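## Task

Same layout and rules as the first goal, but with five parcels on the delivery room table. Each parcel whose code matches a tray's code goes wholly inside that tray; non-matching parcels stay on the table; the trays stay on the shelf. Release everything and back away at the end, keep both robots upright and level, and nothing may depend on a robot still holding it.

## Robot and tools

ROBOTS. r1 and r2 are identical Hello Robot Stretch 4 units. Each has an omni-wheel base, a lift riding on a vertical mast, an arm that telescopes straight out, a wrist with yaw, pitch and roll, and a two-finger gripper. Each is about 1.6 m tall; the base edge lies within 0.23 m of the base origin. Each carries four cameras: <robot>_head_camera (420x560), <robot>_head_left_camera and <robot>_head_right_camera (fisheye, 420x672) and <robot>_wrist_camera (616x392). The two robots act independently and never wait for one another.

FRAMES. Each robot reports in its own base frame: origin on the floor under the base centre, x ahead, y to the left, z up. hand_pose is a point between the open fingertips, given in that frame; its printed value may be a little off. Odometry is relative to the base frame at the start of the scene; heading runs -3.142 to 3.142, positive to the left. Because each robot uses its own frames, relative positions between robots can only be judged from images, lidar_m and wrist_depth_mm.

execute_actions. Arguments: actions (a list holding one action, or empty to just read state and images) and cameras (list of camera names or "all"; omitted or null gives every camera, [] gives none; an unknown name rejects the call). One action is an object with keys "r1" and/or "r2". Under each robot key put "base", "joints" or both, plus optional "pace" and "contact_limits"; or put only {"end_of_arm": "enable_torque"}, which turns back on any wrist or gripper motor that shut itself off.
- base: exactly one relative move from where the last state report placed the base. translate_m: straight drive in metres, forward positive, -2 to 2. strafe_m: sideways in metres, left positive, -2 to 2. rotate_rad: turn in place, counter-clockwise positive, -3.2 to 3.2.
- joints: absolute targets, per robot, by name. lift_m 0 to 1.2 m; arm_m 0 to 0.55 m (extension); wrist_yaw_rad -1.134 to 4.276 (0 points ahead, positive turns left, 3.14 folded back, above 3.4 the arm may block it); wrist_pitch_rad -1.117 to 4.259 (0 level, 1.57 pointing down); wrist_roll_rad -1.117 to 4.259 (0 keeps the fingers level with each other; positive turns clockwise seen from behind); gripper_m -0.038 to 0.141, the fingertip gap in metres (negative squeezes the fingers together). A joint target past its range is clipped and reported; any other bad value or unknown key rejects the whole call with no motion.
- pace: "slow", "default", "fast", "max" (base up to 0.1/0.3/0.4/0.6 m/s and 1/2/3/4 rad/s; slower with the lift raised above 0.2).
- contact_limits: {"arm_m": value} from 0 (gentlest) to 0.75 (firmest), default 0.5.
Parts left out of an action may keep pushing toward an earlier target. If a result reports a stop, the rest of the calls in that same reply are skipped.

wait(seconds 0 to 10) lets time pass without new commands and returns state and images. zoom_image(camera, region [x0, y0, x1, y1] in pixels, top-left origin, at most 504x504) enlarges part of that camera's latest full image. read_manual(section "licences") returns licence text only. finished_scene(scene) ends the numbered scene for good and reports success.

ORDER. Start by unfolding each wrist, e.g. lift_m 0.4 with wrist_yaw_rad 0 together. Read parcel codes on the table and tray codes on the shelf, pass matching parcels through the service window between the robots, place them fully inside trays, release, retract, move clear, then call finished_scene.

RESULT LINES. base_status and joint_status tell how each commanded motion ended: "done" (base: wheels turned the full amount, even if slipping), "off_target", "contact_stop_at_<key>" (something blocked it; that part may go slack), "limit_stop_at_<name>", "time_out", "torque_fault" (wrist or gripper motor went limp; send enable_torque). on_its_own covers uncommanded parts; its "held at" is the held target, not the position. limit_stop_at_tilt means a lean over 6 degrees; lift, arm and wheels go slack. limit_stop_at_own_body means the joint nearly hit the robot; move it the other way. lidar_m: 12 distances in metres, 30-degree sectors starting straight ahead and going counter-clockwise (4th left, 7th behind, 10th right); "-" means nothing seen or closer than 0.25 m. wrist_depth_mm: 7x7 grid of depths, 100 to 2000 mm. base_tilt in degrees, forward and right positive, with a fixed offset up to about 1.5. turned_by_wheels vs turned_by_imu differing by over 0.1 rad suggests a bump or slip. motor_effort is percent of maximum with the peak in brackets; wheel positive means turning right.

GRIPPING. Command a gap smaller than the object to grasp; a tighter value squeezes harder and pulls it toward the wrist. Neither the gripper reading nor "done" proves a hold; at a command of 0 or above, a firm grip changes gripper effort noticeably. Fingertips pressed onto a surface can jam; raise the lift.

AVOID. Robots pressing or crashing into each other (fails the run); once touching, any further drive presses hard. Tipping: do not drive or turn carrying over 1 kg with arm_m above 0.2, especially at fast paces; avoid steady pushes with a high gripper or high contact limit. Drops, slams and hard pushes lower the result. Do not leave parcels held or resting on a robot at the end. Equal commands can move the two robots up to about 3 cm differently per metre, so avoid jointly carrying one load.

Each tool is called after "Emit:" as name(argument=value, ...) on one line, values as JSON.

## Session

Emit:
execute_actions(actions=[])

Scene clock: 0.00 s.
r1.base_odometry: x=+0.000 y=+0.000 heading=+0.000 (m, m, rad; r1's odometry frame)
r1.turned_by_wheels: +0.000 (rad since the last result)
r1.turned_by_imu: +0.000 (rad since the last result)
r1.base_tilt: forward=-0.3 right=+0.6 (deg)
r1.lidar_m: 1.49 1.66 3.42 1.13 0.84 0.81 0.83 0.71 0.63 0.70 0.95 2.51
r1.base_status: not commanded
r1.joint_positions: lift_m=+0.265 arm_m=-0.001 wrist_yaw_rad=+3.053 wrist_pitch_rad=-0.001 wrist_roll_rad=-0.009 gripper_m=+0.057
r1.joint_status: not commanded
r1.motor_effort: lift_m=+21 arm_m=-1 wrist_yaw_rad=+0 wrist_pitch_rad=-5 wrist_roll_rad=+1 gripper_m=-4 wheel_0=+0 wheel_1=+1 wheel_2=+0 (%)
r1.hand_pose: x=-0.1099 y=+0.1126 z=+0.4440 quat_wxyz=(+0.044, +0.000, -0.005, +0.999) (m; r1's base frame)
r1.wrist_depth_mm: 142 144 1138 1025 931 831 768 / 109 143 1118 1025 904 831 759 / 108 142 1060 1025 904 820 768 / 116 141 1060 1008 891 831 759 / 139 946 1098 1008 904 820 768 / 778 991 1042 991 854 798 732 / 788 917 1042 960 842 788 741
r2.base_odometry: x=+0.000 y=+0.000 heading=+0.000 (m, m, rad; r2's odometry frame)
r2.turned_by_wheels: +0.000 (rad since the last result)
r2.turned_by_imu: +0.000 (rad since the last result)
r2.base_tilt: forward=+0.0 right=+0.3 (deg)
r2.lidar_m: 1.74 0.99 0.71 0.72 0.96 1.62 2.42 2.75 3.00 3.00 2.80 2.31
r2.base_status: not commanded
r2.joint_positions: lift_m=+0.286 arm_m=+0.002 wrist_yaw_rad=+3.084 wrist_pitch_rad=+0.006 wrist_roll_rad=+0.010 gripper_m=+0.057
r2.joint_status: not commanded
r2.motor_effort: lift_m=+20 arm_m=-1 wrist_yaw_rad=+2 wrist_pitch_rad=-8 wrist_roll_rad=+0 gripper_m=-3 wheel_0=+0 wheel_1=+0 wheel_2=+0 (%)
r2.hand_pose: x=-0.1099 y=+0.1038 z=+0.4622 quat_wxyz=(+0.029, -0.003, +0.005, +1.000) (m; r2's base frame)
r2.wrist_depth_mm: - 139 - - - - 1537 / - 125 217 - - - 1464 / 108 141 220 - - - 1430 / 140 165 - - - - 1430 / - - - - - - 1397 / 1397 1464 1255 1366 198 1499 1336 / 1008 960 1098 - 1098 1008 1060
pictures: r1_head_camera, r1_head_left_camera, r1_head_right_camera, r1_wrist_camera, r2_head_camera, r2_head_left_camera, r2_head_right_camera, r2_wrist_camera
Images, in order (width x height): r1_head_camera 420x560, r1_head_left_camera 420x672, r1_head_right_camera 420x672, r1_wrist_camera 616x392, r2_head_camera 420x560, r2_head_left_camera 420x672, r2_head_right_camera 420x672, r2_wrist_camera 616x392.

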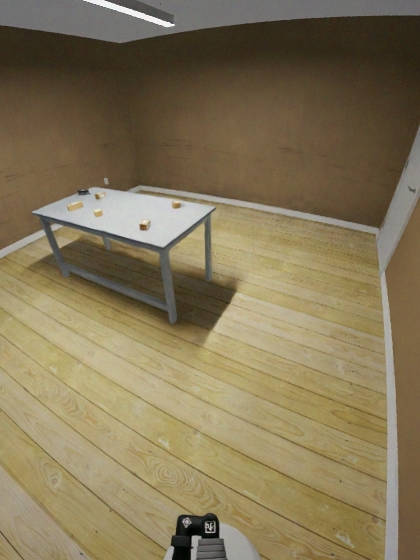

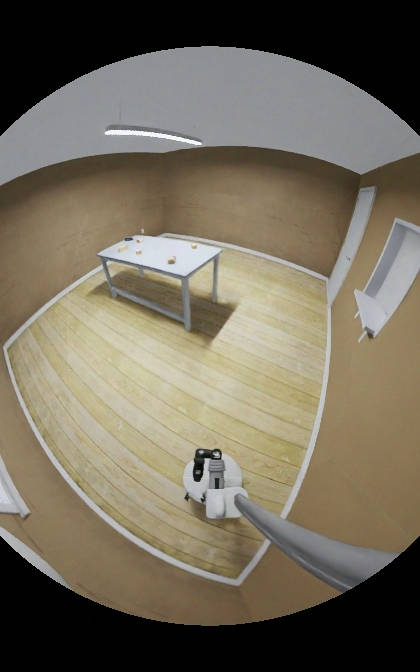

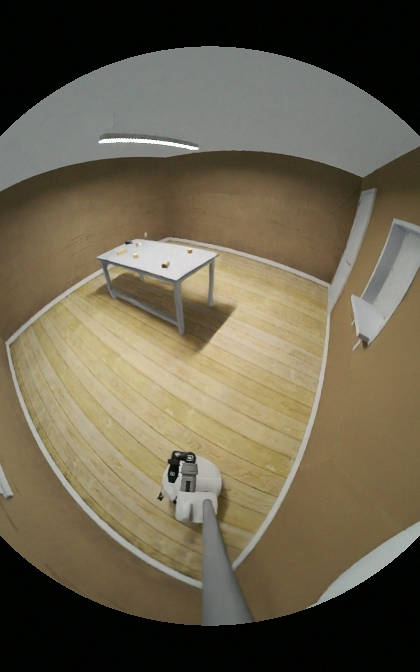

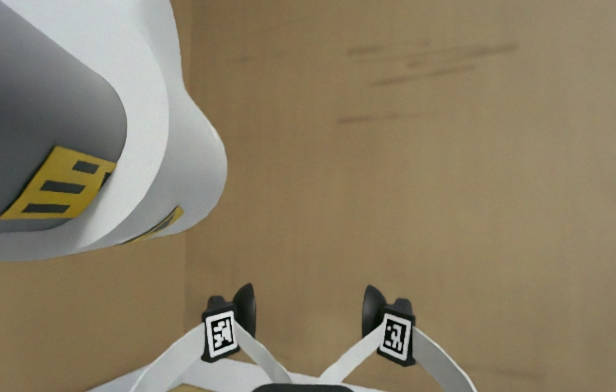

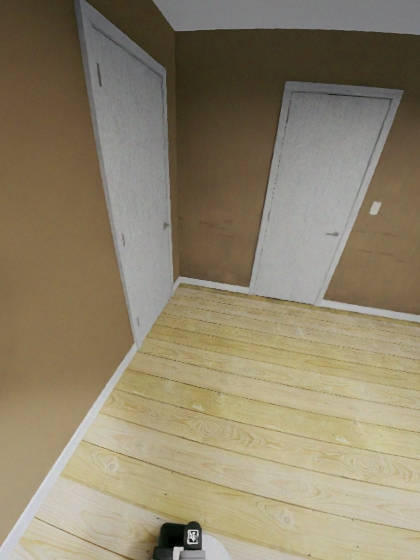

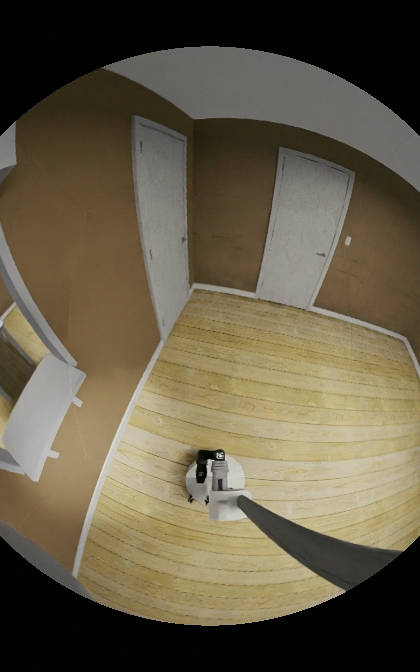

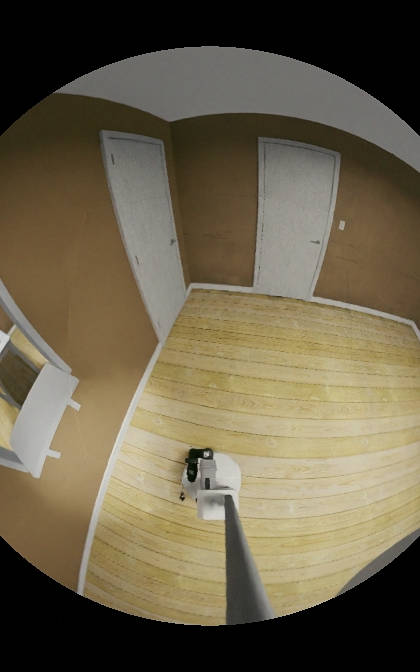

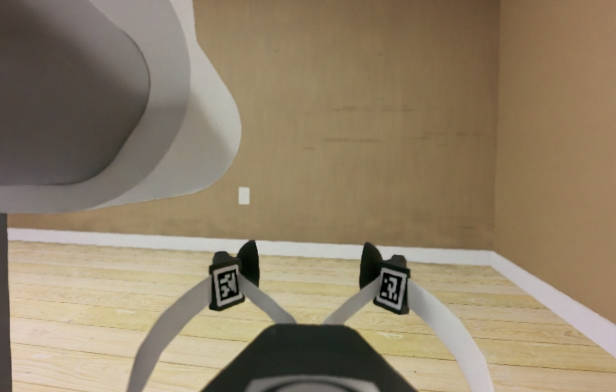

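Emit:
execute_actions(actions=[{"r1": {"base": {"rotate_rad": -0.52}, "joints": {"lift_m": 0.4, "wrist_yaw_rad": 0}, "pace": "fast"}, "r2": {"base": {"rotate_rad": -1.81}, "joints": {"lift_m": 0.4, "wrist_yaw_rad": 0}, "pace": "fast"}}], cameras=["r1_head_camera", "r2_head_camera", "r1_wrist_camera", "r2_wrist_camera"])

Scene clock: 21.20 s.
r1.base_odometry: x=+0.000 y=+0.000 heading=-0.520 (m, m, rad; r1's odometry frame)
r1.turned_by_wheels: -0.520 (rad since the last result)
r1.turned_by_imu: -0.512 (rad since the last result)
r1.base_tilt: forward=-0.3 right=+0.6 (deg)
r1.lidar_m: 2.56 1.49 1.62 3.36 1.14 0.86 0.81 0.85 0.69 0.64 0.68 0.92
r1.base_status: done
r1.joint_positions: lift_m=+0.400 arm_m=-0.001 wrist_yaw_rad=+0.000 wrist_pitch_rad=-0.001 wrist_roll_rad=-0.009 gripper_m=+0.057
r1.joint_status: all done
r1.motor_effort: lift_m=+24(27) arm_m=-1(1) wrist_yaw_rad=+1(7) wrist_pitch_rad=-6(6) wrist_roll_rad=-1(0) gripper_m=-2(4) wheel_0=+1(10) wheel_1=-2(8) wheel_2=-1(9) (%)
r1.hand_pose: x=+0.4582 y=-0.0873 z=+0.5782 quat_wxyz=(+1.000, -0.005, -0.001, +0.000) (m; r1's base frame)
r1.wrist_depth_mm: - - - - - 1756 904 / - - - - - 1708 891 / - - - - - 1205 891 / - - - - - 1336 891 / - - - - - 1336 904 / - - - - 1863 1308 904 / 1537 1576 1366 1576 1397 1229 891
r2.base_odometry: x=+0.000 y=+0.000 heading=-1.810 (m, m, rad; r2's odometry frame)
r2.turned_by_wheels: -1.810 (rad since the last result)
r2.turned_by_imu: -1.824 (rad since the last result)
r2.base_tilt: forward=+0.0 right=+0.3 (deg)
r2.lidar_m: 2.98 3.31 2.40 2.31 1.24 0.75 0.71 0.75 1.24 2.39 2.49 3.42
r2.base_status: done
r2.joint_positions: lift_m=+0.400 arm_m=+0.002 wrist_yaw_rad=+0.000 wrist_pitch_rad=+0.006 wrist_roll_rad=+0.010 gripper_m=+0.057
r2.joint_status: all done
r2.motor_effort: lift_m=+23(25) arm_m=-1(1) wrist_yaw_rad=-1(6) wrist_pitch_rad=-7(7) wrist_roll_rad=+0(0) gripper_m=-4(4) wheel_0=+1(7) wheel_1=+0(15) wheel_2=+0(6) (%)
r2.hand_pose: x=+0.4616 y=-0.0873 z=+0.5762 quat_wxyz=(+1.000, +0.005, +0.003, +0.000) (m; r2's base frame)
r2.wrist_depth_mm: - - - - - - - / - - - - - - - / - - - - - - - / - - - - - - - / - - - - - - - / 1708 1708 1499 1661 198 1808 1863 / 1182 1138 1308 - 1336 1182 1281
pictures: r1_head_camera, r1_wrist_camera, r2_head_camera, r2_wrist_camera
Images, in order (width x height): r1_head_camera 420x560, r1_wrist_camera 616x392, r2_head_camera 420x560, r2_wrist_camera 616x392.

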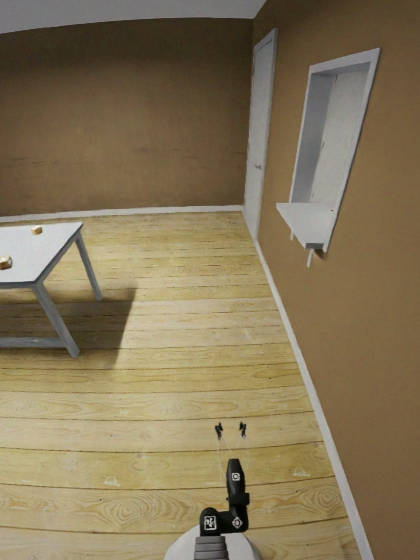

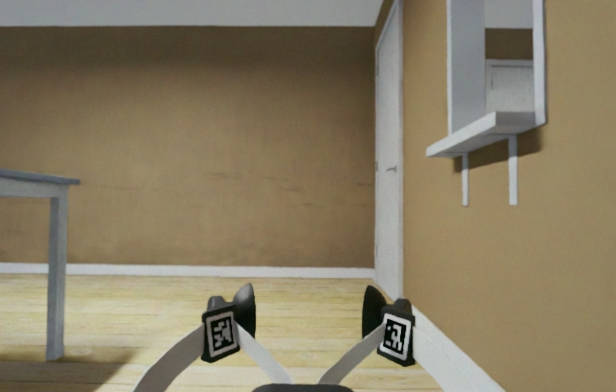

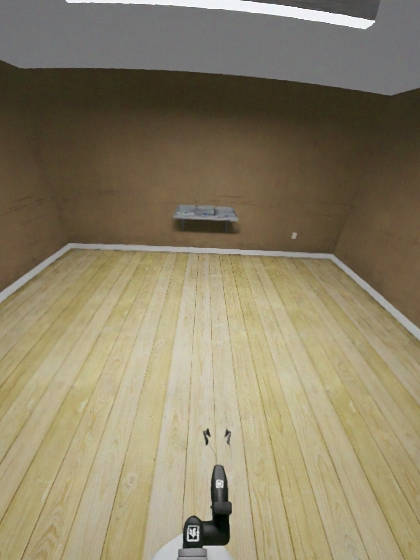

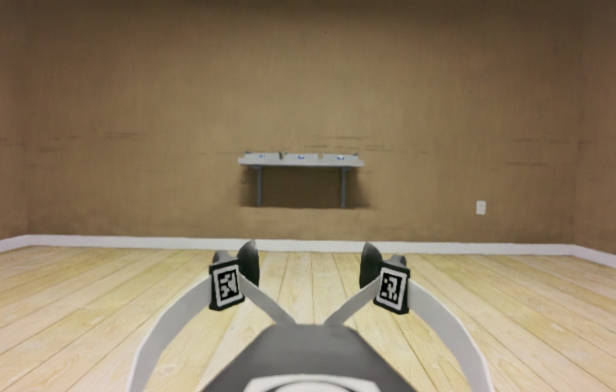

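Emit:
execute_actions(actions=[{"r1": {"base": {"translate_m": 0.87}, "joints": {"wrist_pitch_rad": 1.3, "gripper_m": 0.14, "lift_m": 0.45}, "pace": "max"}, "r2": {"base": {"translate_m": 1.2}, "pace": "max"}}], cameras=["r1_head_left_camera"])

Scene clock: 45.43 s.
r1.base_odometry: x=+0.755 y=-0.432 heading=-0.520 (m, m, rad; r1's odometry frame)
r1.turned_by_wheels: +0.000 (rad since the last result)
r1.turned_by_imu: -0.002 (rad since the last result)
r1.base_tilt: forward=-0.3 right=+0.6 (deg)
r1.lidar_m: 2.44 1.35 0.98 1.12 2.41 1.74 1.67 0.94 0.68 0.65 0.66 0.82
r1.base_status: done
r1.joint_positions: lift_m=+0.450 arm_m=-0.001 wrist_yaw_rad=+0.000 wrist_pitch_rad=+1.301 wrist_roll_rad=-0.009 gripper_m=+0.140
r1.joint_status: all done
r1.motor_effort: lift_m=+22(25) arm_m=-1(1) wrist_yaw_rad=+1(1) wrist_pitch_rad=+0(5) wrist_roll_rad=+1(1) gripper_m=+1(4) wheel_0=+3(10) wheel_1=+1(9) wheel_2=+3(15) (%)
r1.hand_pose: x=+0.2467 y=-0.0874 z=+0.3501 quat_wxyz=(+0.796, -0.004, +0.605, +0.003) (m; r1's base frame)
r1.wrist_depth_mm: 715 707 715 707 699 707 699 / 676 676 668 661 668 668 661 / 640 640 647 640 640 634 627 / 615 609 615 609 603 597 597 / 585 585 585 580 574 580 569 / 564 554 559 559 554 539 559 / 539 353 342 156 525 525 530
r2.base_odometry: x=-0.284 y=-1.166 heading=-1.810 (m, m, rad; r2's odometry frame)
r2.turned_by_wheels: +0.000 (rad since the last result)
r2.turned_by_imu: +0.004 (rad since the last result)
r2.base_tilt: forward=+0.0 right=+0.3 (deg)
r2.lidar_m: 1.79 2.35 2.43 2.30 2.42 2.15 2.04 2.13 2.48 2.41 2.52 1.90
r2.base_status: done
r2.joint_positions: lift_m=+0.400 arm_m=+0.002 wrist_yaw_rad=+0.000 wrist_pitch_rad=+0.006 wrist_roll_rad=+0.010 gripper_m=+0.057
r2.joint_status: not commanded
r2.motor_effort: lift_m=+23(23) arm_m=-1(1) wrist_yaw_rad=+2(1) wrist_pitch_rad=-9(8) wrist_roll_rad=+0(0) gripper_m=-3(4) wheel_0=+1(10) wheel_1=+0(9) wheel_2=+2(9) (%)
r2.hand_pose: x=+0.4616 y=-0.0874 z=+0.5762 quat_wxyz=(+1.000, +0.005, +0.003, +0.000) (m; r2's base frame)
r2.wrist_depth_mm: 1921 1921 1921 1921 1921 1921 1921 / - - - - - - - / - - - - - - - / - - - - - - - / - - - - - - - / 1756 1756 1499 1661 198 1808 1863 / 1205 1160 1308 - 1336 1205 1255
pictures: r1_head_left_camera
Images, in order (width x height): r1_head_left_camera 420x672.

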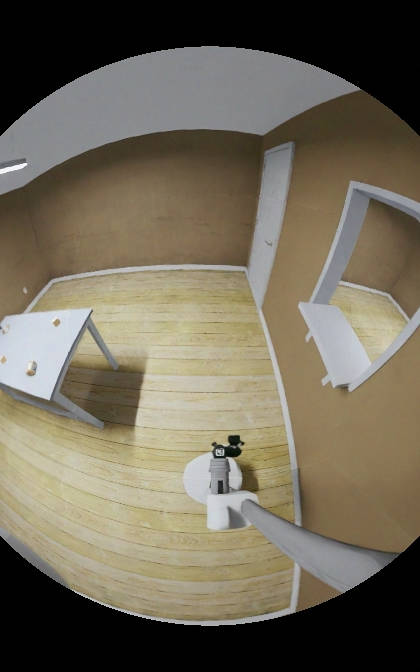

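Emit:
execute_actions(actions=[{"r1": {"base": {"strafe_m": 1.4}, "joints": {"lift_m": 1.05}, "pace": "max"}, "r2": {"base": {"translate_m": 0.55}, "joints": {"lift_m": 0.66, "arm_m": 0.5}, "pace": "max"}}], cameras=["r1_head_camera", "r1_wrist_camera", "r2_wrist_camera", "r2_head_camera"])

Scene clock: 74.70 s.
r1.base_odometry: x=+1.450 y=+0.783 heading=-0.519 (m, m, rad; r1's odometry frame)
r1.turned_by_wheels: +0.000 (rad since the last result)
r1.turned_by_imu: -0.001 (rad since the last result)
r1.base_tilt: forward=-0.3 right=+0.6 (deg)
r1.lidar_m: 0.25 0.28 0.39 1.02 2.32 1.80 1.71 1.75 2.17 2.00 0.42 0.27
r1.base_status: done
r1.joint_positions: lift_m=+1.050 arm_m=-0.001 wrist_yaw_rad=+0.000 wrist_pitch_rad=+1.301 wrist_roll_rad=-0.009 gripper_m=+0.140
r1.joint_status: all done
r1.motor_effort: lift_m=+21(28) arm_m=-1(1) wrist_yaw_rad=+1(1) wrist_pitch_rad=-1(1) wrist_roll_rad=-2(2) gripper_m=+2(0) wheel_0=+3(14) wheel_1=+0(15) wheel_2=+1(2) (%)
r1.hand_pose: x=+0.2467 y=-0.0874 z=+0.9502 quat_wxyz=(+0.796, -0.004, +0.605, +0.003) (m; r1's base frame)
r1.wrist_depth_mm: 517 512 508 508 504 504 508 / 492 488 484 484 480 480 477 / 466 459 462 455 410 459 452 / 445 439 439 439 436 436 436 / 424 418 418 418 418 415 415 / 1118 991 1118 1118 1098 820 1138 / 1098 1078 878 155 1078 1060 1098
r2.base_odometry: x=-0.414 y=-1.700 heading=-1.809 (m, m, rad; r2's odometry frame)
r2.turned_by_wheels: +0.000 (rad since the last result)
r2.turned_by_imu: +0.002 (rad since the last result)
r2.base_tilt: forward=+0.0 right=+0.3 (deg)
r2.lidar_m: 1.22 1.27 2.42 2.33 2.40 2.72 2.59 2.71 2.51 2.39 2.42 1.31
r2.base_status: done
r2.joint_positions: lift_m=+0.660 arm_m=+0.499 wrist_yaw_rad=+0.000 wrist_pitch_rad=+0.006 wrist_roll_rad=+0.010 gripper_m=+0.057
r2.joint_status: all done
r2.motor_effort: lift_m=+22(26) arm_m=+4(5) wrist_yaw_rad=+2(3) wrist_pitch_rad=-7(8) wrist_roll_rad=+0(1) gripper_m=-3(3) wheel_0=+1(7) wheel_1=+1(5) wheel_2=+1(12) (%)
r2.hand_pose: x=+0.9587 y=-0.0873 z=+0.8363 quat_wxyz=(+1.000, +0.005, +0.003, +0.000) (m; r2's base frame)
r2.wrist_depth_mm: 960 946 960 960 946 960 946 / 960 960 960 946 960 960 960 / 976 960 960 960 976 976 976 / 976 976 960 976 976 976 976 / 591 591 609 609 574 574 976 / 991 991 976 530 199 976 976 / 1008 991 991 - 991 976 991
pictures: r1_head_camera, r1_wrist_camera, r2_head_camera, r2_wrist_camera
Images, in order (width x height): r1_head_camera 420x560, r1_wrist_camera 616x392, r2_head_camera 420x560, r2_wrist_camera 616x392.

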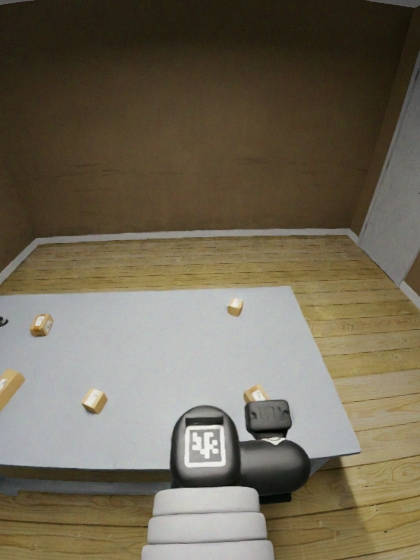

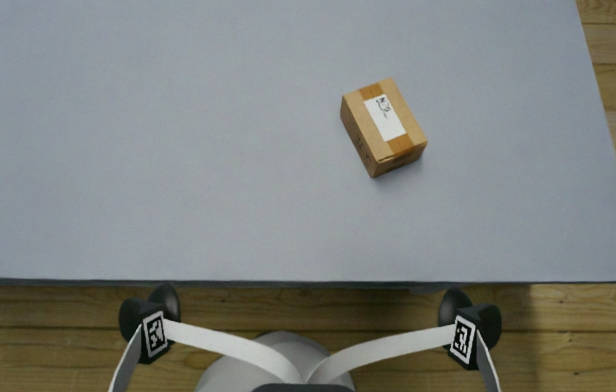

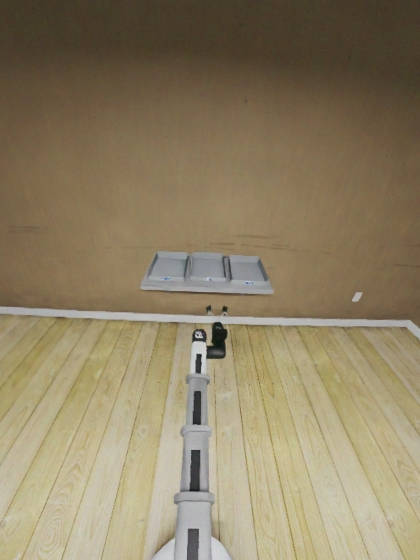

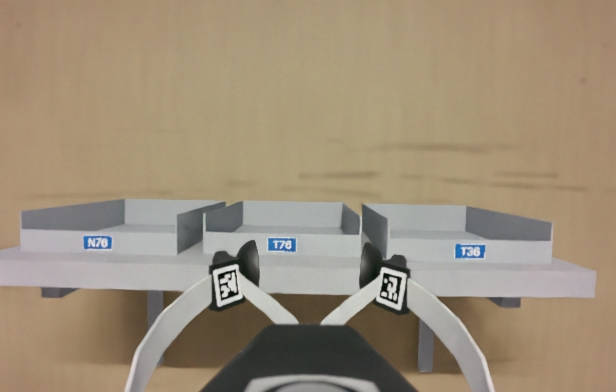

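Emit:
zoom_image(camera="r2_wrist_camera", region=[70, 225, 310, 265])

Emit:
zoom_image(camera="r2_wrist_camera", region=[430, 230, 510, 270])

Emit:
zoom_image(camera="r1_wrist_camera", region=[335, 70, 435, 180])

Region (70, 225, 310, 265) of r2_wrist_camera's 616x392 image, scaled by 2.100.

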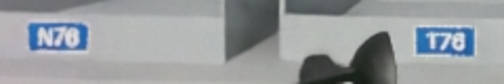

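Region (430, 230, 510, 270) of r2_wrist_camera's 616x392 image, scaled by 6.300.

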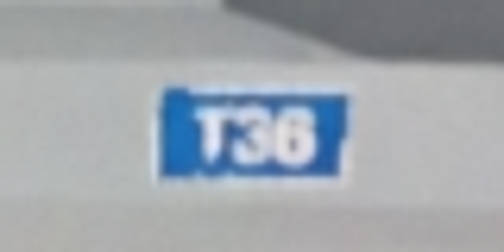

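Region (335, 70, 435, 180) of r1_wrist_camera's 616x392 image, scaled by 4.582; it fills the left 458 columns of this view, and the rest is white.

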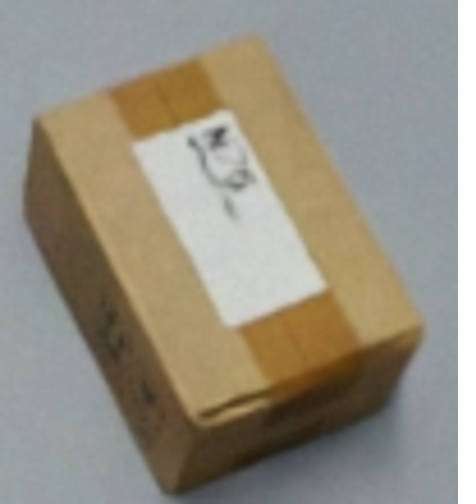

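Emit:
execute_actions(actions=[{"r1": {"base": {"strafe_m": -0.082}, "joints": {"lift_m": 0.985, "arm_m": 0.275, "wrist_pitch_rad": 1.6, "wrist_roll_rad": -0.53, "gripper_m": 0.11}, "pace": "fast"}, "r2": {"base": {"translate_m": 0.15}, "pace": "fast"}}], cameras=["r1_wrist_camera", "r2_wrist_camera"])

Scene clock: 100.27 s.
r1.base_odometry: x=+1.410 y=+0.712 heading=-0.520 (m, m, rad; r1's odometry frame)
r1.turned_by_wheels: +0.000 (rad since the last result)
r1.turned_by_imu: +0.000 (rad since the last result)
r1.base_tilt: forward=-0.3 right=+0.6 (deg)
r1.lidar_m: 0.25 0.29 0.40 1.04 2.40 1.77 1.69 1.76 2.08 1.91 0.41 0.27
r1.base_status: done
r1.joint_positions: lift_m=+0.985 arm_m=+0.274 wrist_yaw_rad=+0.000 wrist_pitch_rad=+1.600 wrist_roll_rad=-0.530 gripper_m=+0.110
r1.joint_status: all done
r1.motor_effort: lift_m=+18(23) arm_m=+4(2) wrist_yaw_rad=+0(2) wrist_pitch_rad=+2(4) wrist_roll_rad=+0(5) gripper_m=-2(2) wheel_0=+0(10) wheel_1=-1(8) wheel_2=+0(1) (%)
r1.hand_pose: x=+0.4368 y=-0.0874 z=+0.8751 quat_wxyz=(+0.672, -0.182, +0.692, +0.188) (m; r1's base frame)
r1.wrist_depth_mm: 343 340 336 334 330 329 327 / 340 340 336 332 332 329 327 / 342 340 336 334 329 329 325 / 342 338 334 332 329 325 324 / 342 340 336 282 329 325 324 / 340 336 332 282 329 325 322 / 1118 338 332 329 325 324 324
r2.base_odometry: x=-0.449 y=-1.846 heading=-1.809 (m, m, rad; r2's odometry frame)
r2.turned_by_wheels: +0.000 (rad since the last result)
r2.turned_by_imu: +0.000 (rad since the last result)
r2.base_tilt: forward=+0.0 right=+0.3 (deg)
r2.lidar_m: 1.09 1.13 2.23 2.33 2.41 2.84 2.74 2.85 2.50 2.40 2.18 1.13
r2.base_status: done
r2.joint_positions: lift_m=+0.660 arm_m=+0.499 wrist_yaw_rad=+0.000 wrist_pitch_rad=+0.006 wrist_roll_rad=+0.010 gripper_m=+0.057
r2.joint_status: not commanded
r2.motor_effort: lift_m=+22(22) arm_m=+4(4) wrist_yaw_rad=+2(2) wrist_pitch_rad=-7(7) wrist_roll_rad=+0(0) gripper_m=-4(2) wheel_0=+1(6) wheel_1=+1(3) wheel_2=+2(10) (%)
r2.hand_pose: x=+0.9587 y=-0.0874 z=+0.8363 quat_wxyz=(+1.000, +0.005, +0.003, +0.000) (m; r2's base frame)
r2.wrist_depth_mm: 809 798 798 809 809 798 809 / 820 820 809 809 820 809 809 / 820 820 820 820 820 809 820 / 831 831 831 820 820 831 820 / 439 469 459 621 469 647 517 / 384 384 382 382 198 382 382 / 842 854 842 - 842 842 831
pictures: r1_wrist_camera, r2_wrist_camera
Images, in order (width x height): r1_wrist_camera 616x392, r2_wrist_camera 616x392.

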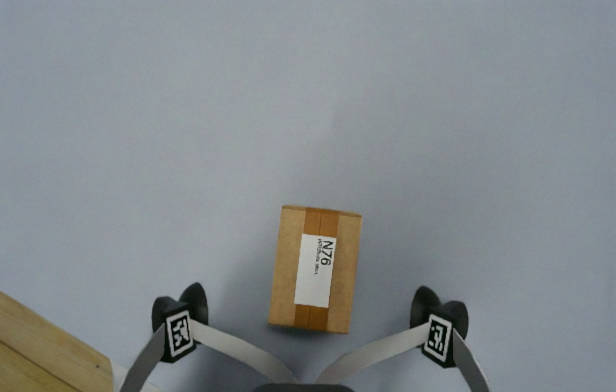

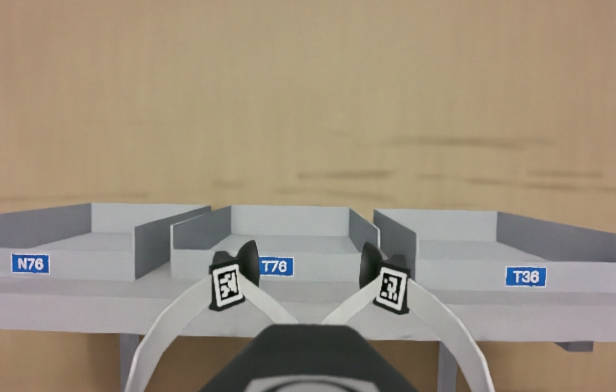

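Emit:
execute_actions(actions=[{"r1": {"joints": {"lift_m": 0.906, "arm_m": 0.287, "wrist_roll_rad": -0.43, "gripper_m": 0.1}}, "r2": {"base": {"rotate_rad": 3.12}, "joints": {"lift_m": 0.35, "arm_m": 0.1, "wrist_pitch_rad": 1.3, "gripper_m": 0.11}, "pace": "max"}}], cameras=["r1_wrist_camera", "r2_head_camera"])

Scene clock: 114.33 s.
r1.base_odometry: x=+1.410 y=+0.712 heading=-0.520 (m, m, rad; r1's odometry frame)
r1.turned_by_wheels: +0.000 (rad since the last result)
r1.turned_by_imu: +0.000 (rad since the last result)
r1.base_tilt: forward=-0.3 right=+0.6 (deg)
r1.lidar_m: 0.25 0.28 0.39 1.04 2.39 1.78 1.71 1.77 2.08 1.93 0.40 0.28
r1.base_status: not commanded
r1.joint_positions: lift_m=+0.906 arm_m=+0.286 wrist_yaw_rad=+0.000 wrist_pitch_rad=+1.600 wrist_roll_rad=-0.430 gripper_m=+0.100
r1.joint_status: all done
r1.motor_effort: lift_m=+17(15) arm_m=+5(3) wrist_yaw_rad=+0(0) wrist_pitch_rad=+1(1) wrist_roll_rad=+1(4) gripper_m=+1(2) wheel_0=-1(0) wheel_1=-1(1) wheel_2=+0(0) (%)
r1.hand_pose: x=+0.4487 y=-0.0874 z=+0.7961 quat_wxyz=(+0.681, -0.149, +0.701, +0.153) (m; r1's base frame)
r1.wrist_depth_mm: 259 259 256 254 251 251 249 / 259 257 256 254 252 251 250 / 259 257 254 253 252 250 248 / 259 256 255 253 252 250 248 / 257 255 255 202 251 248 248 / 259 256 204 202 251 248 247 / 257 255 203 202 250 249 246
r2.base_odometry: x=-0.449 y=-1.846 heading=+1.311 (m, m, rad; r2's odometry frame)
r2.turned_by_wheels: +3.120 (rad since the last result)
r2.turned_by_imu: +3.144 (rad since the last result)
r2.base_tilt: forward=+0.0 right=+0.3 (deg)
r2.lidar_m: 2.60 2.84 2.52 2.41 2.28 1.18 1.08 1.14 2.15 2.31 2.41 2.84
r2.base_status: done
r2.joint_positions: lift_m=+0.350 arm_m=+0.101 wrist_yaw_rad=+0.000 wrist_pitch_rad=+1.301 wrist_roll_rad=+0.010 gripper_m=+0.110
r2.joint_status: all done
r2.motor_effort: lift_m=+20(16) arm_m=-5(6) wrist_yaw_rad=+1(0) wrist_pitch_rad=-2(6) wrist_roll_rad=-1(0) gripper_m=-3(4) wheel_0=+0(10) wheel_1=+1(13) wheel_2=+0(9) (%)
r2.hand_pose: x=+0.3488 y=-0.0874 z=+0.2502 quat_wxyz=(+0.796, +0.004, +0.605, -0.003) (m; r2's base frame)
r2.wrist_depth_mm: 549 549 549 549 549 549 554 / 525 530 525 525 530 525 530 / 508 512 508 508 512 512 508 / 496 496 492 492 492 488 496 / 477 477 477 477 480 477 477 / 459 459 455 459 455 459 459 / 445 445 449 - 449 445 445
pictures: r1_wrist_camera, r2_head_camera
Images, in order (width x height): r1_wrist_camera 616x392, r2_head_camera 420x560.

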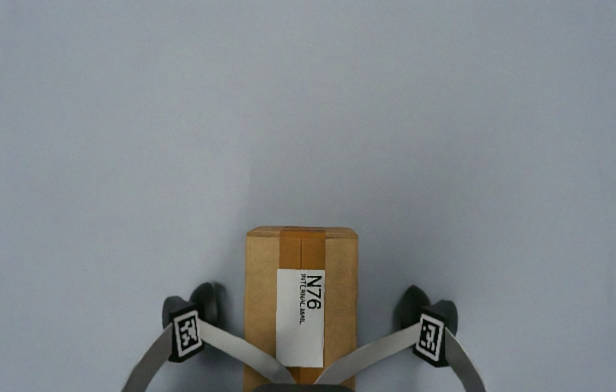

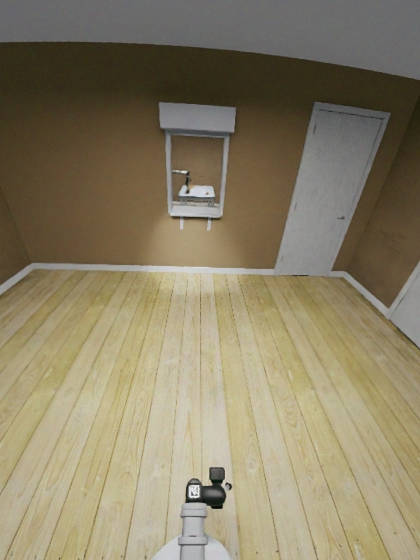

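Emit:
execute_actions(actions=[{"r1": {"joints": {"gripper_m": 0.02}}, "r2": {"base": {"strafe_m": 0.2}, "pace": "max"}}], cameras=["r1_wrist_camera"])

Scene clock: 123.27 s.
r1.base_odometry: x=+1.410 y=+0.712 heading=-0.520 (m, m, rad; r1's odometry frame)
r1.turned_by_wheels: +0.000 (rad since the last result)
r1.turned_by_imu: +0.000 (rad since the last result)
r1.base_tilt: forward=-0.3 right=+0.6 (deg)
r1.lidar_m: 0.25 0.28 0.37 1.06 2.40 1.80 1.69 1.76 2.08 1.92 0.40 0.30
r1.base_status: not commanded
r1.joint_positions: lift_m=+0.906 arm_m=+0.286 wrist_yaw_rad=+0.000 wrist_pitch_rad=+1.600 wrist_roll_rad=-0.430 gripper_m=+0.021
r1.joint_status: all done
r1.motor_effort: lift_m=+17(17) arm_m=+5(5) wrist_yaw_rad=+1(1) wrist_pitch_rad=+1(1) wrist_roll_rad=+3(4) gripper_m=-24(25) wheel_0=-1(1) wheel_1=-1(1) wheel_2=+0(0) (%)
r1.hand_pose: x=+0.4488 y=-0.0874 z=+0.7961 quat_wxyz=(+0.681, -0.149, +0.701, +0.153) (m; r1's base frame)
r1.wrist_depth_mm: 259 257 256 254 252 250 250 / 259 258 255 253 252 250 248 / 259 257 255 252 252 250 248 / 259 257 255 253 252 250 248 / 258 256 254 191 250 250 247 / 259 255 207 190 206 249 248 / 257 255 191 190 189 248 246
r2.base_odometry: x=-0.643 y=-1.795 heading=+1.311 (m, m, rad; r2's odometry frame)
r2.turned_by_wheels: +0.000 (rad since the last result)
r2.turned_by_imu: +0.000 (rad since the last result)
r2.base_tilt: forward=+0.0 right=+0.4 (deg)
r2.lidar_m: 2.63 2.85 2.31 2.19 2.30 1.62 1.10 1.15 2.16 2.50 2.60 2.87
r2.base_status: done
r2.joint_positions: lift_m=+0.350 arm_m=+0.101 wrist_yaw_rad=+0.000 wrist_pitch_rad=+1.301 wrist_roll_rad=+0.010 gripper_m=+0.110
r2.joint_status: not commanded
r2.motor_effort: lift_m=+20(20) arm_m=-5(5) wrist_yaw_rad=+2(0) wrist_pitch_rad=+0(3) wrist_roll_rad=+1(1) gripper_m=-2(2) wheel_0=+2(14) wheel_1=-2(10) wheel_2=+0(0) (%)
r2.hand_pose: x=+0.3488 y=-0.0874 z=+0.2502 quat_wxyz=(+0.796, +0.004, +0.605, -0.003) (m; r2's base frame)
r2.wrist_depth_mm: 549 549 549 549 549 549 554 / 525 530 530 525 530 530 530 / 504 508 508 508 512 508 508 / 492 492 496 492 492 492 488 / 477 473 477 477 477 477 480 / 459 459 455 462 455 459 462 / 445 445 449 - 449 442 442
pictures: r1_wrist_camera
Images, in order (width x height): r1_wrist_camera 616x392.

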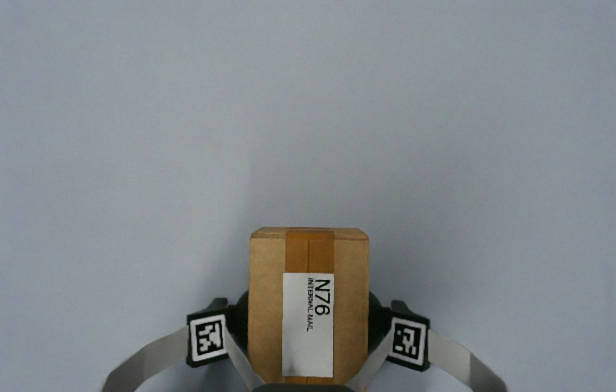

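Emit:
execute_actions(actions=[{"r1": {"base": {"strafe_m": -1.48}, "joints": {"lift_m": 1.1, "arm_m": 0.545, "wrist_roll_rad": 0.95}, "pace": "max"}, "r2": {"base": {"translate_m": 2.0}, "joints": {"lift_m": 1.1}, "pace": "max"}}], cameras=["r1_head_camera", "r1_head_right_camera", "r1_wrist_camera", "r2_head_camera"])

Scene clock: 172.73 s.
r1.base_odometry: x=+0.675 y=-0.573 heading=-0.519 (m, m, rad; r1's odometry frame)
r1.turned_by_wheels: +0.000 (rad since the last result)
r1.turned_by_imu: +0.002 (rad since the last result)
r1.base_tilt: forward=-0.3 right=+0.6 (deg)
r1.lidar_m: 1.92 3.13 1.14 1.15 2.44 1.76 1.67 0.74 0.53 0.49 0.50 0.57
r1.base_status: done
r1.joint_positions: lift_m=+1.100 arm_m=+0.544 wrist_yaw_rad=+0.000 wrist_pitch_rad=+1.600 wrist_roll_rad=+0.950 gripper_m=+0.021
r1.joint_status: all done
r1.motor_effort: lift_m=+24(24) arm_m=+4(3) wrist_yaw_rad=+1(2) wrist_pitch_rad=+1(0) wrist_roll_rad=+1(4) gripper_m=-26(23) wheel_0=+1(12) wheel_1=+0(10) wheel_2=+0(1) (%)
r1.hand_pose: x=+0.7068 y=-0.0874 z=+0.9896 quat_wxyz=(+0.620, +0.318, +0.638, -0.328) (m; r1's base frame)
r1.wrist_depth_mm: 1229 1205 1205 991 723 574 342 / 1205 1205 1205 1229 946 715 569 / 1205 1182 1182 1205 1229 917 699 / 1205 1205 1205 1205 1229 1205 904 / 1182 1205 1182 190 1205 1229 1205 / 1182 1205 208 190 206 1205 1205 / 1182 1205 191 190 189 976 1205
r2.base_odometry: x=-0.129 y=+0.138 heading=+1.311 (m, m, rad; r2's odometry frame)
r2.turned_by_wheels: +0.000 (rad since the last result)
r2.turned_by_imu: +0.006 (rad since the last result)
r2.base_tilt: forward=+0.0 right=+0.3 (deg)
r2.lidar_m: 0.62 0.68 1.03 2.25 2.34 3.18 3.62 3.61 2.57 2.48 1.09 0.66
r2.base_status: done
r2.joint_positions: lift_m=+1.100 arm_m=+0.101 wrist_yaw_rad=+0.000 wrist_pitch_rad=+1.301 wrist_roll_rad=+0.010 gripper_m=+0.110
r2.joint_status: all done
r2.motor_effort: lift_m=+21(28) arm_m=-4(5) wrist_yaw_rad=+1(1) wrist_pitch_rad=-2(2) wrist_roll_rad=+0(0) gripper_m=-2(1) wheel_0=-2(7) wheel_1=-1(4) wheel_2=+1(15) (%)
r2.hand_pose: x=+0.3487 y=-0.0874 z=+1.0001 quat_wxyz=(+0.796, +0.004, +0.605, -0.003) (m; r2's base frame)
r2.wrist_depth_mm: 621 621 627 627 627 627 621 / 798 798 809 798 798 798 798 / 1098 1118 1118 1138 1118 1118 1098 / 1229 1229 1229 1255 1229 1229 1229 / 1182 1205 1205 1182 1182 1205 1182 / 1138 1182 1138 1160 1160 1138 1160 / 1138 1138 1118 - 1138 1118 1138
pictures: r1_head_camera, r1_head_right_camera, r1_wrist_camera, r2_head_camera
Images, in order (width x height): r1_head_camera 420x560, r1_head_right_camera 420x672, r1_wrist_camera 616x392, r2_head_camera 420x560.

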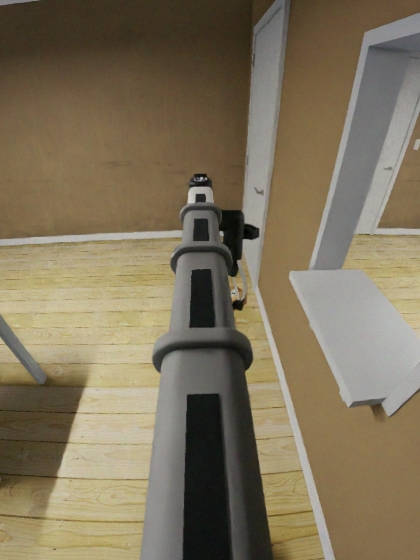

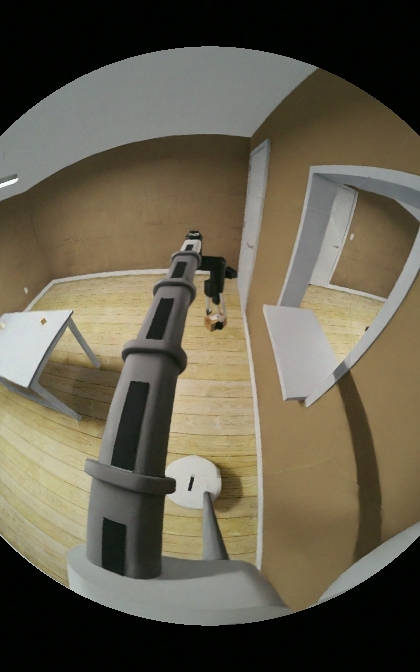

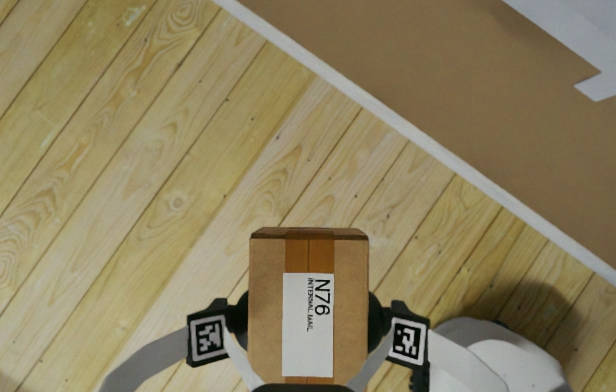

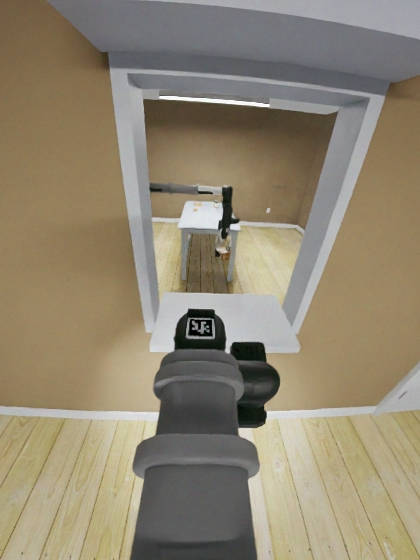

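Emit:
execute_actions(actions=[])

Scene clock: 201.83 s.
r1.base_odometry: x=+0.675 y=-0.573 heading=-0.519 (m, m, rad; r1's odometry frame)
r1.turned_by_wheels: +0.000 (rad since the last result)
r1.turned_by_imu: +0.000 (rad since the last result)
r1.base_tilt: forward=-0.3 right=+0.6 (deg)
r1.lidar_m: 1.92 3.16 1.13 1.18 2.43 1.74 1.68 0.75 0.51 0.48 0.52 0.58
r1.base_status: done
r1.joint_positions: lift_m=+1.100 arm_m=+0.544 wrist_yaw_rad=+0.000 wrist_pitch_rad=+1.600 wrist_roll_rad=+0.950 gripper_m=+0.021
r1.joint_status: all done
r1.motor_effort: lift_m=+23(24) arm_m=+4(3) wrist_yaw_rad=-1(2) wrist_pitch_rad=+1(0) wrist_roll_rad=+0(4) gripper_m=-26(23) wheel_0=+1(12) wheel_1=+0(10) wheel_2=+0(1) (%)
r1.hand_pose: x=+0.7068 y=-0.0874 z=+0.9896 quat_wxyz=(+0.620, +0.318, +0.638, -0.328) (m; r1's base frame)
r1.wrist_depth_mm: 1205 1205 1205 976 732 580 338 / 1205 1205 1205 1182 960 715 574 / 1205 1205 1205 1205 1229 917 699 / 1182 1205 1229 1229 1205 1205 904 / 1205 1205 1205 191 1229 1229 1205 / 1205 1205 207 190 206 1205 1205 / 1205 1160 190 190 190 991 1205
r2.base_odometry: x=-0.129 y=+0.138 heading=+1.311 (m, m, rad; r2's odometry frame)
r2.turned_by_wheels: +0.000 (rad since the last result)
r2.turned_by_imu: +0.000 (rad since the last result)
r2.base_tilt: forward=+0.1 right=+0.3 (deg)
r2.lidar_m: 0.63 0.67 1.03 2.25 2.35 3.13 3.61 3.60 2.59 2.47 1.06 0.66
r2.base_status: done
r2.joint_positions: lift_m=+1.100 arm_m=+0.101 wrist_yaw_rad=+0.000 wrist_pitch_rad=+1.301 wrist_roll_rad=+0.010 gripper_m=+0.110
r2.joint_status: all done
r2.motor_effort: lift_m=+21(28) arm_m=-5(5) wrist_yaw_rad=+2(1) wrist_pitch_rad=-2(2) wrist_roll_rad=-1(0) gripper_m=-3(1) wheel_0=-2(7) wheel_1=-1(4) wheel_2=+1(15) (%)
r2.hand_pose: x=+0.3487 y=-0.0874 z=+1.0001 quat_wxyz=(+0.796, +0.004, +0.605, -0.003) (m; r2's base frame)
r2.wrist_depth_mm: 621 621 627 634 627 627 621 / 798 798 809 798 798 798 798 / 1118 1098 1098 1098 1098 1118 1098 / 1205 1229 1229 1229 1255 1255 1229 / 1160 1205 1205 1205 1182 1205 1205 / 1138 1138 1138 1160 1138 1138 1160 / 1118 1118 1138 - 1138 1118 1118
pictures: r1_head_camera, r1_head_left_camera, r1_head_right_camera, r1_wrist_camera, r2_head_camera, r2_head_left_camera, r2_head_right_camera, r2_wrist_camera
Images, in order (width x height): r1_head_camera 420x560, r1_head_left_camera 420x672, r1_head_right_camera 420x672, r1_wrist_camera 616x392, r2_head_camera 420x560, r2_head_left_camera 420x672, r2_head_right_camera 420x672, r2_wrist_camera 616x392.

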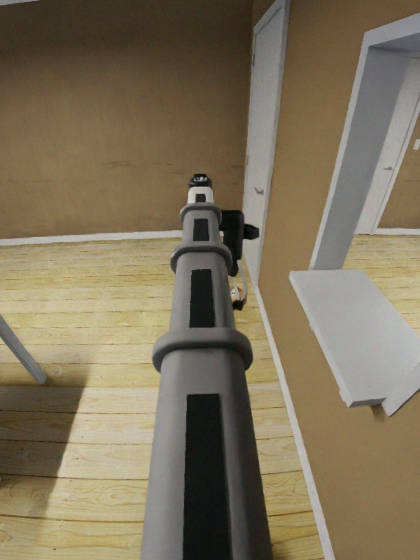

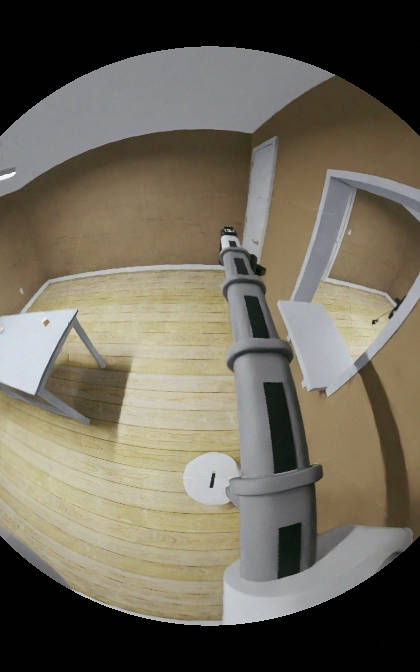

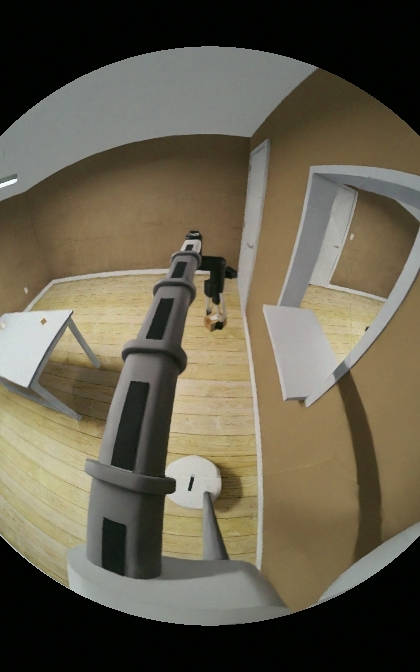

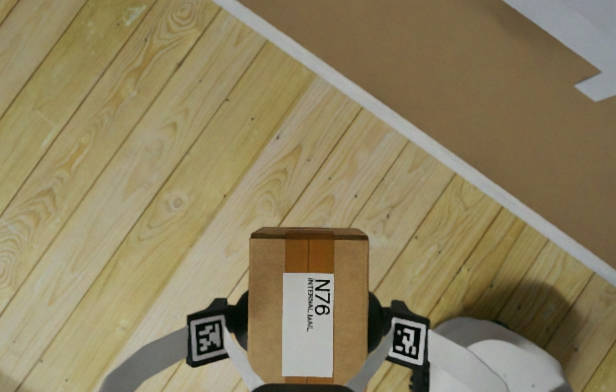

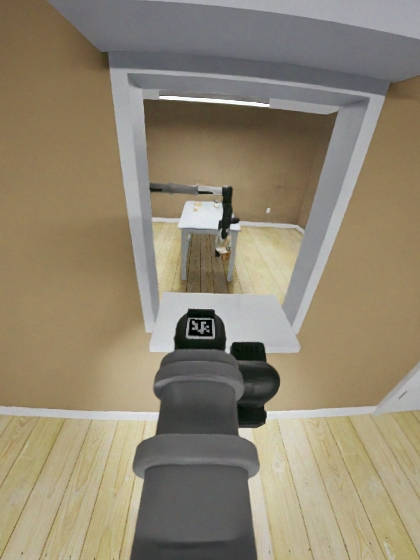

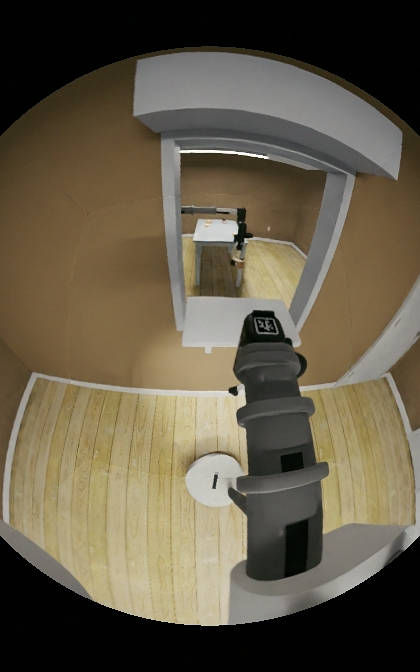

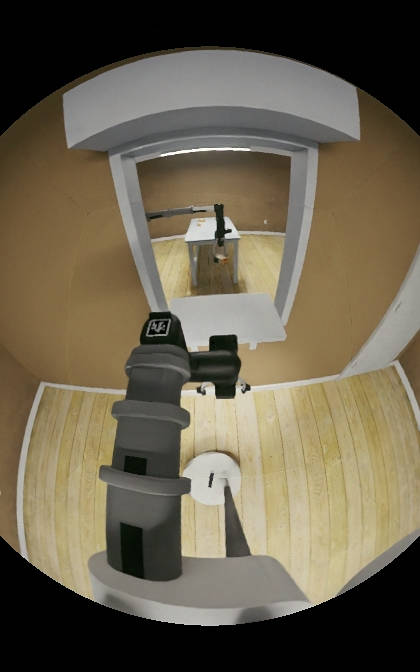

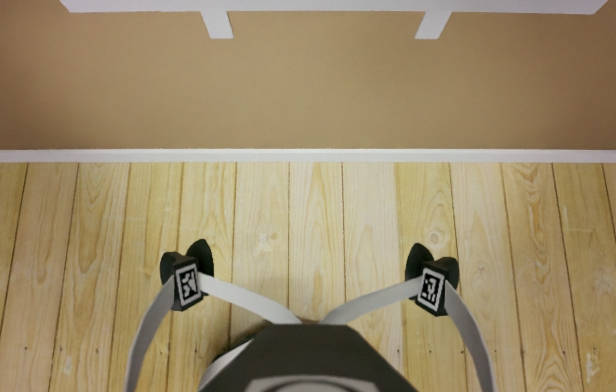

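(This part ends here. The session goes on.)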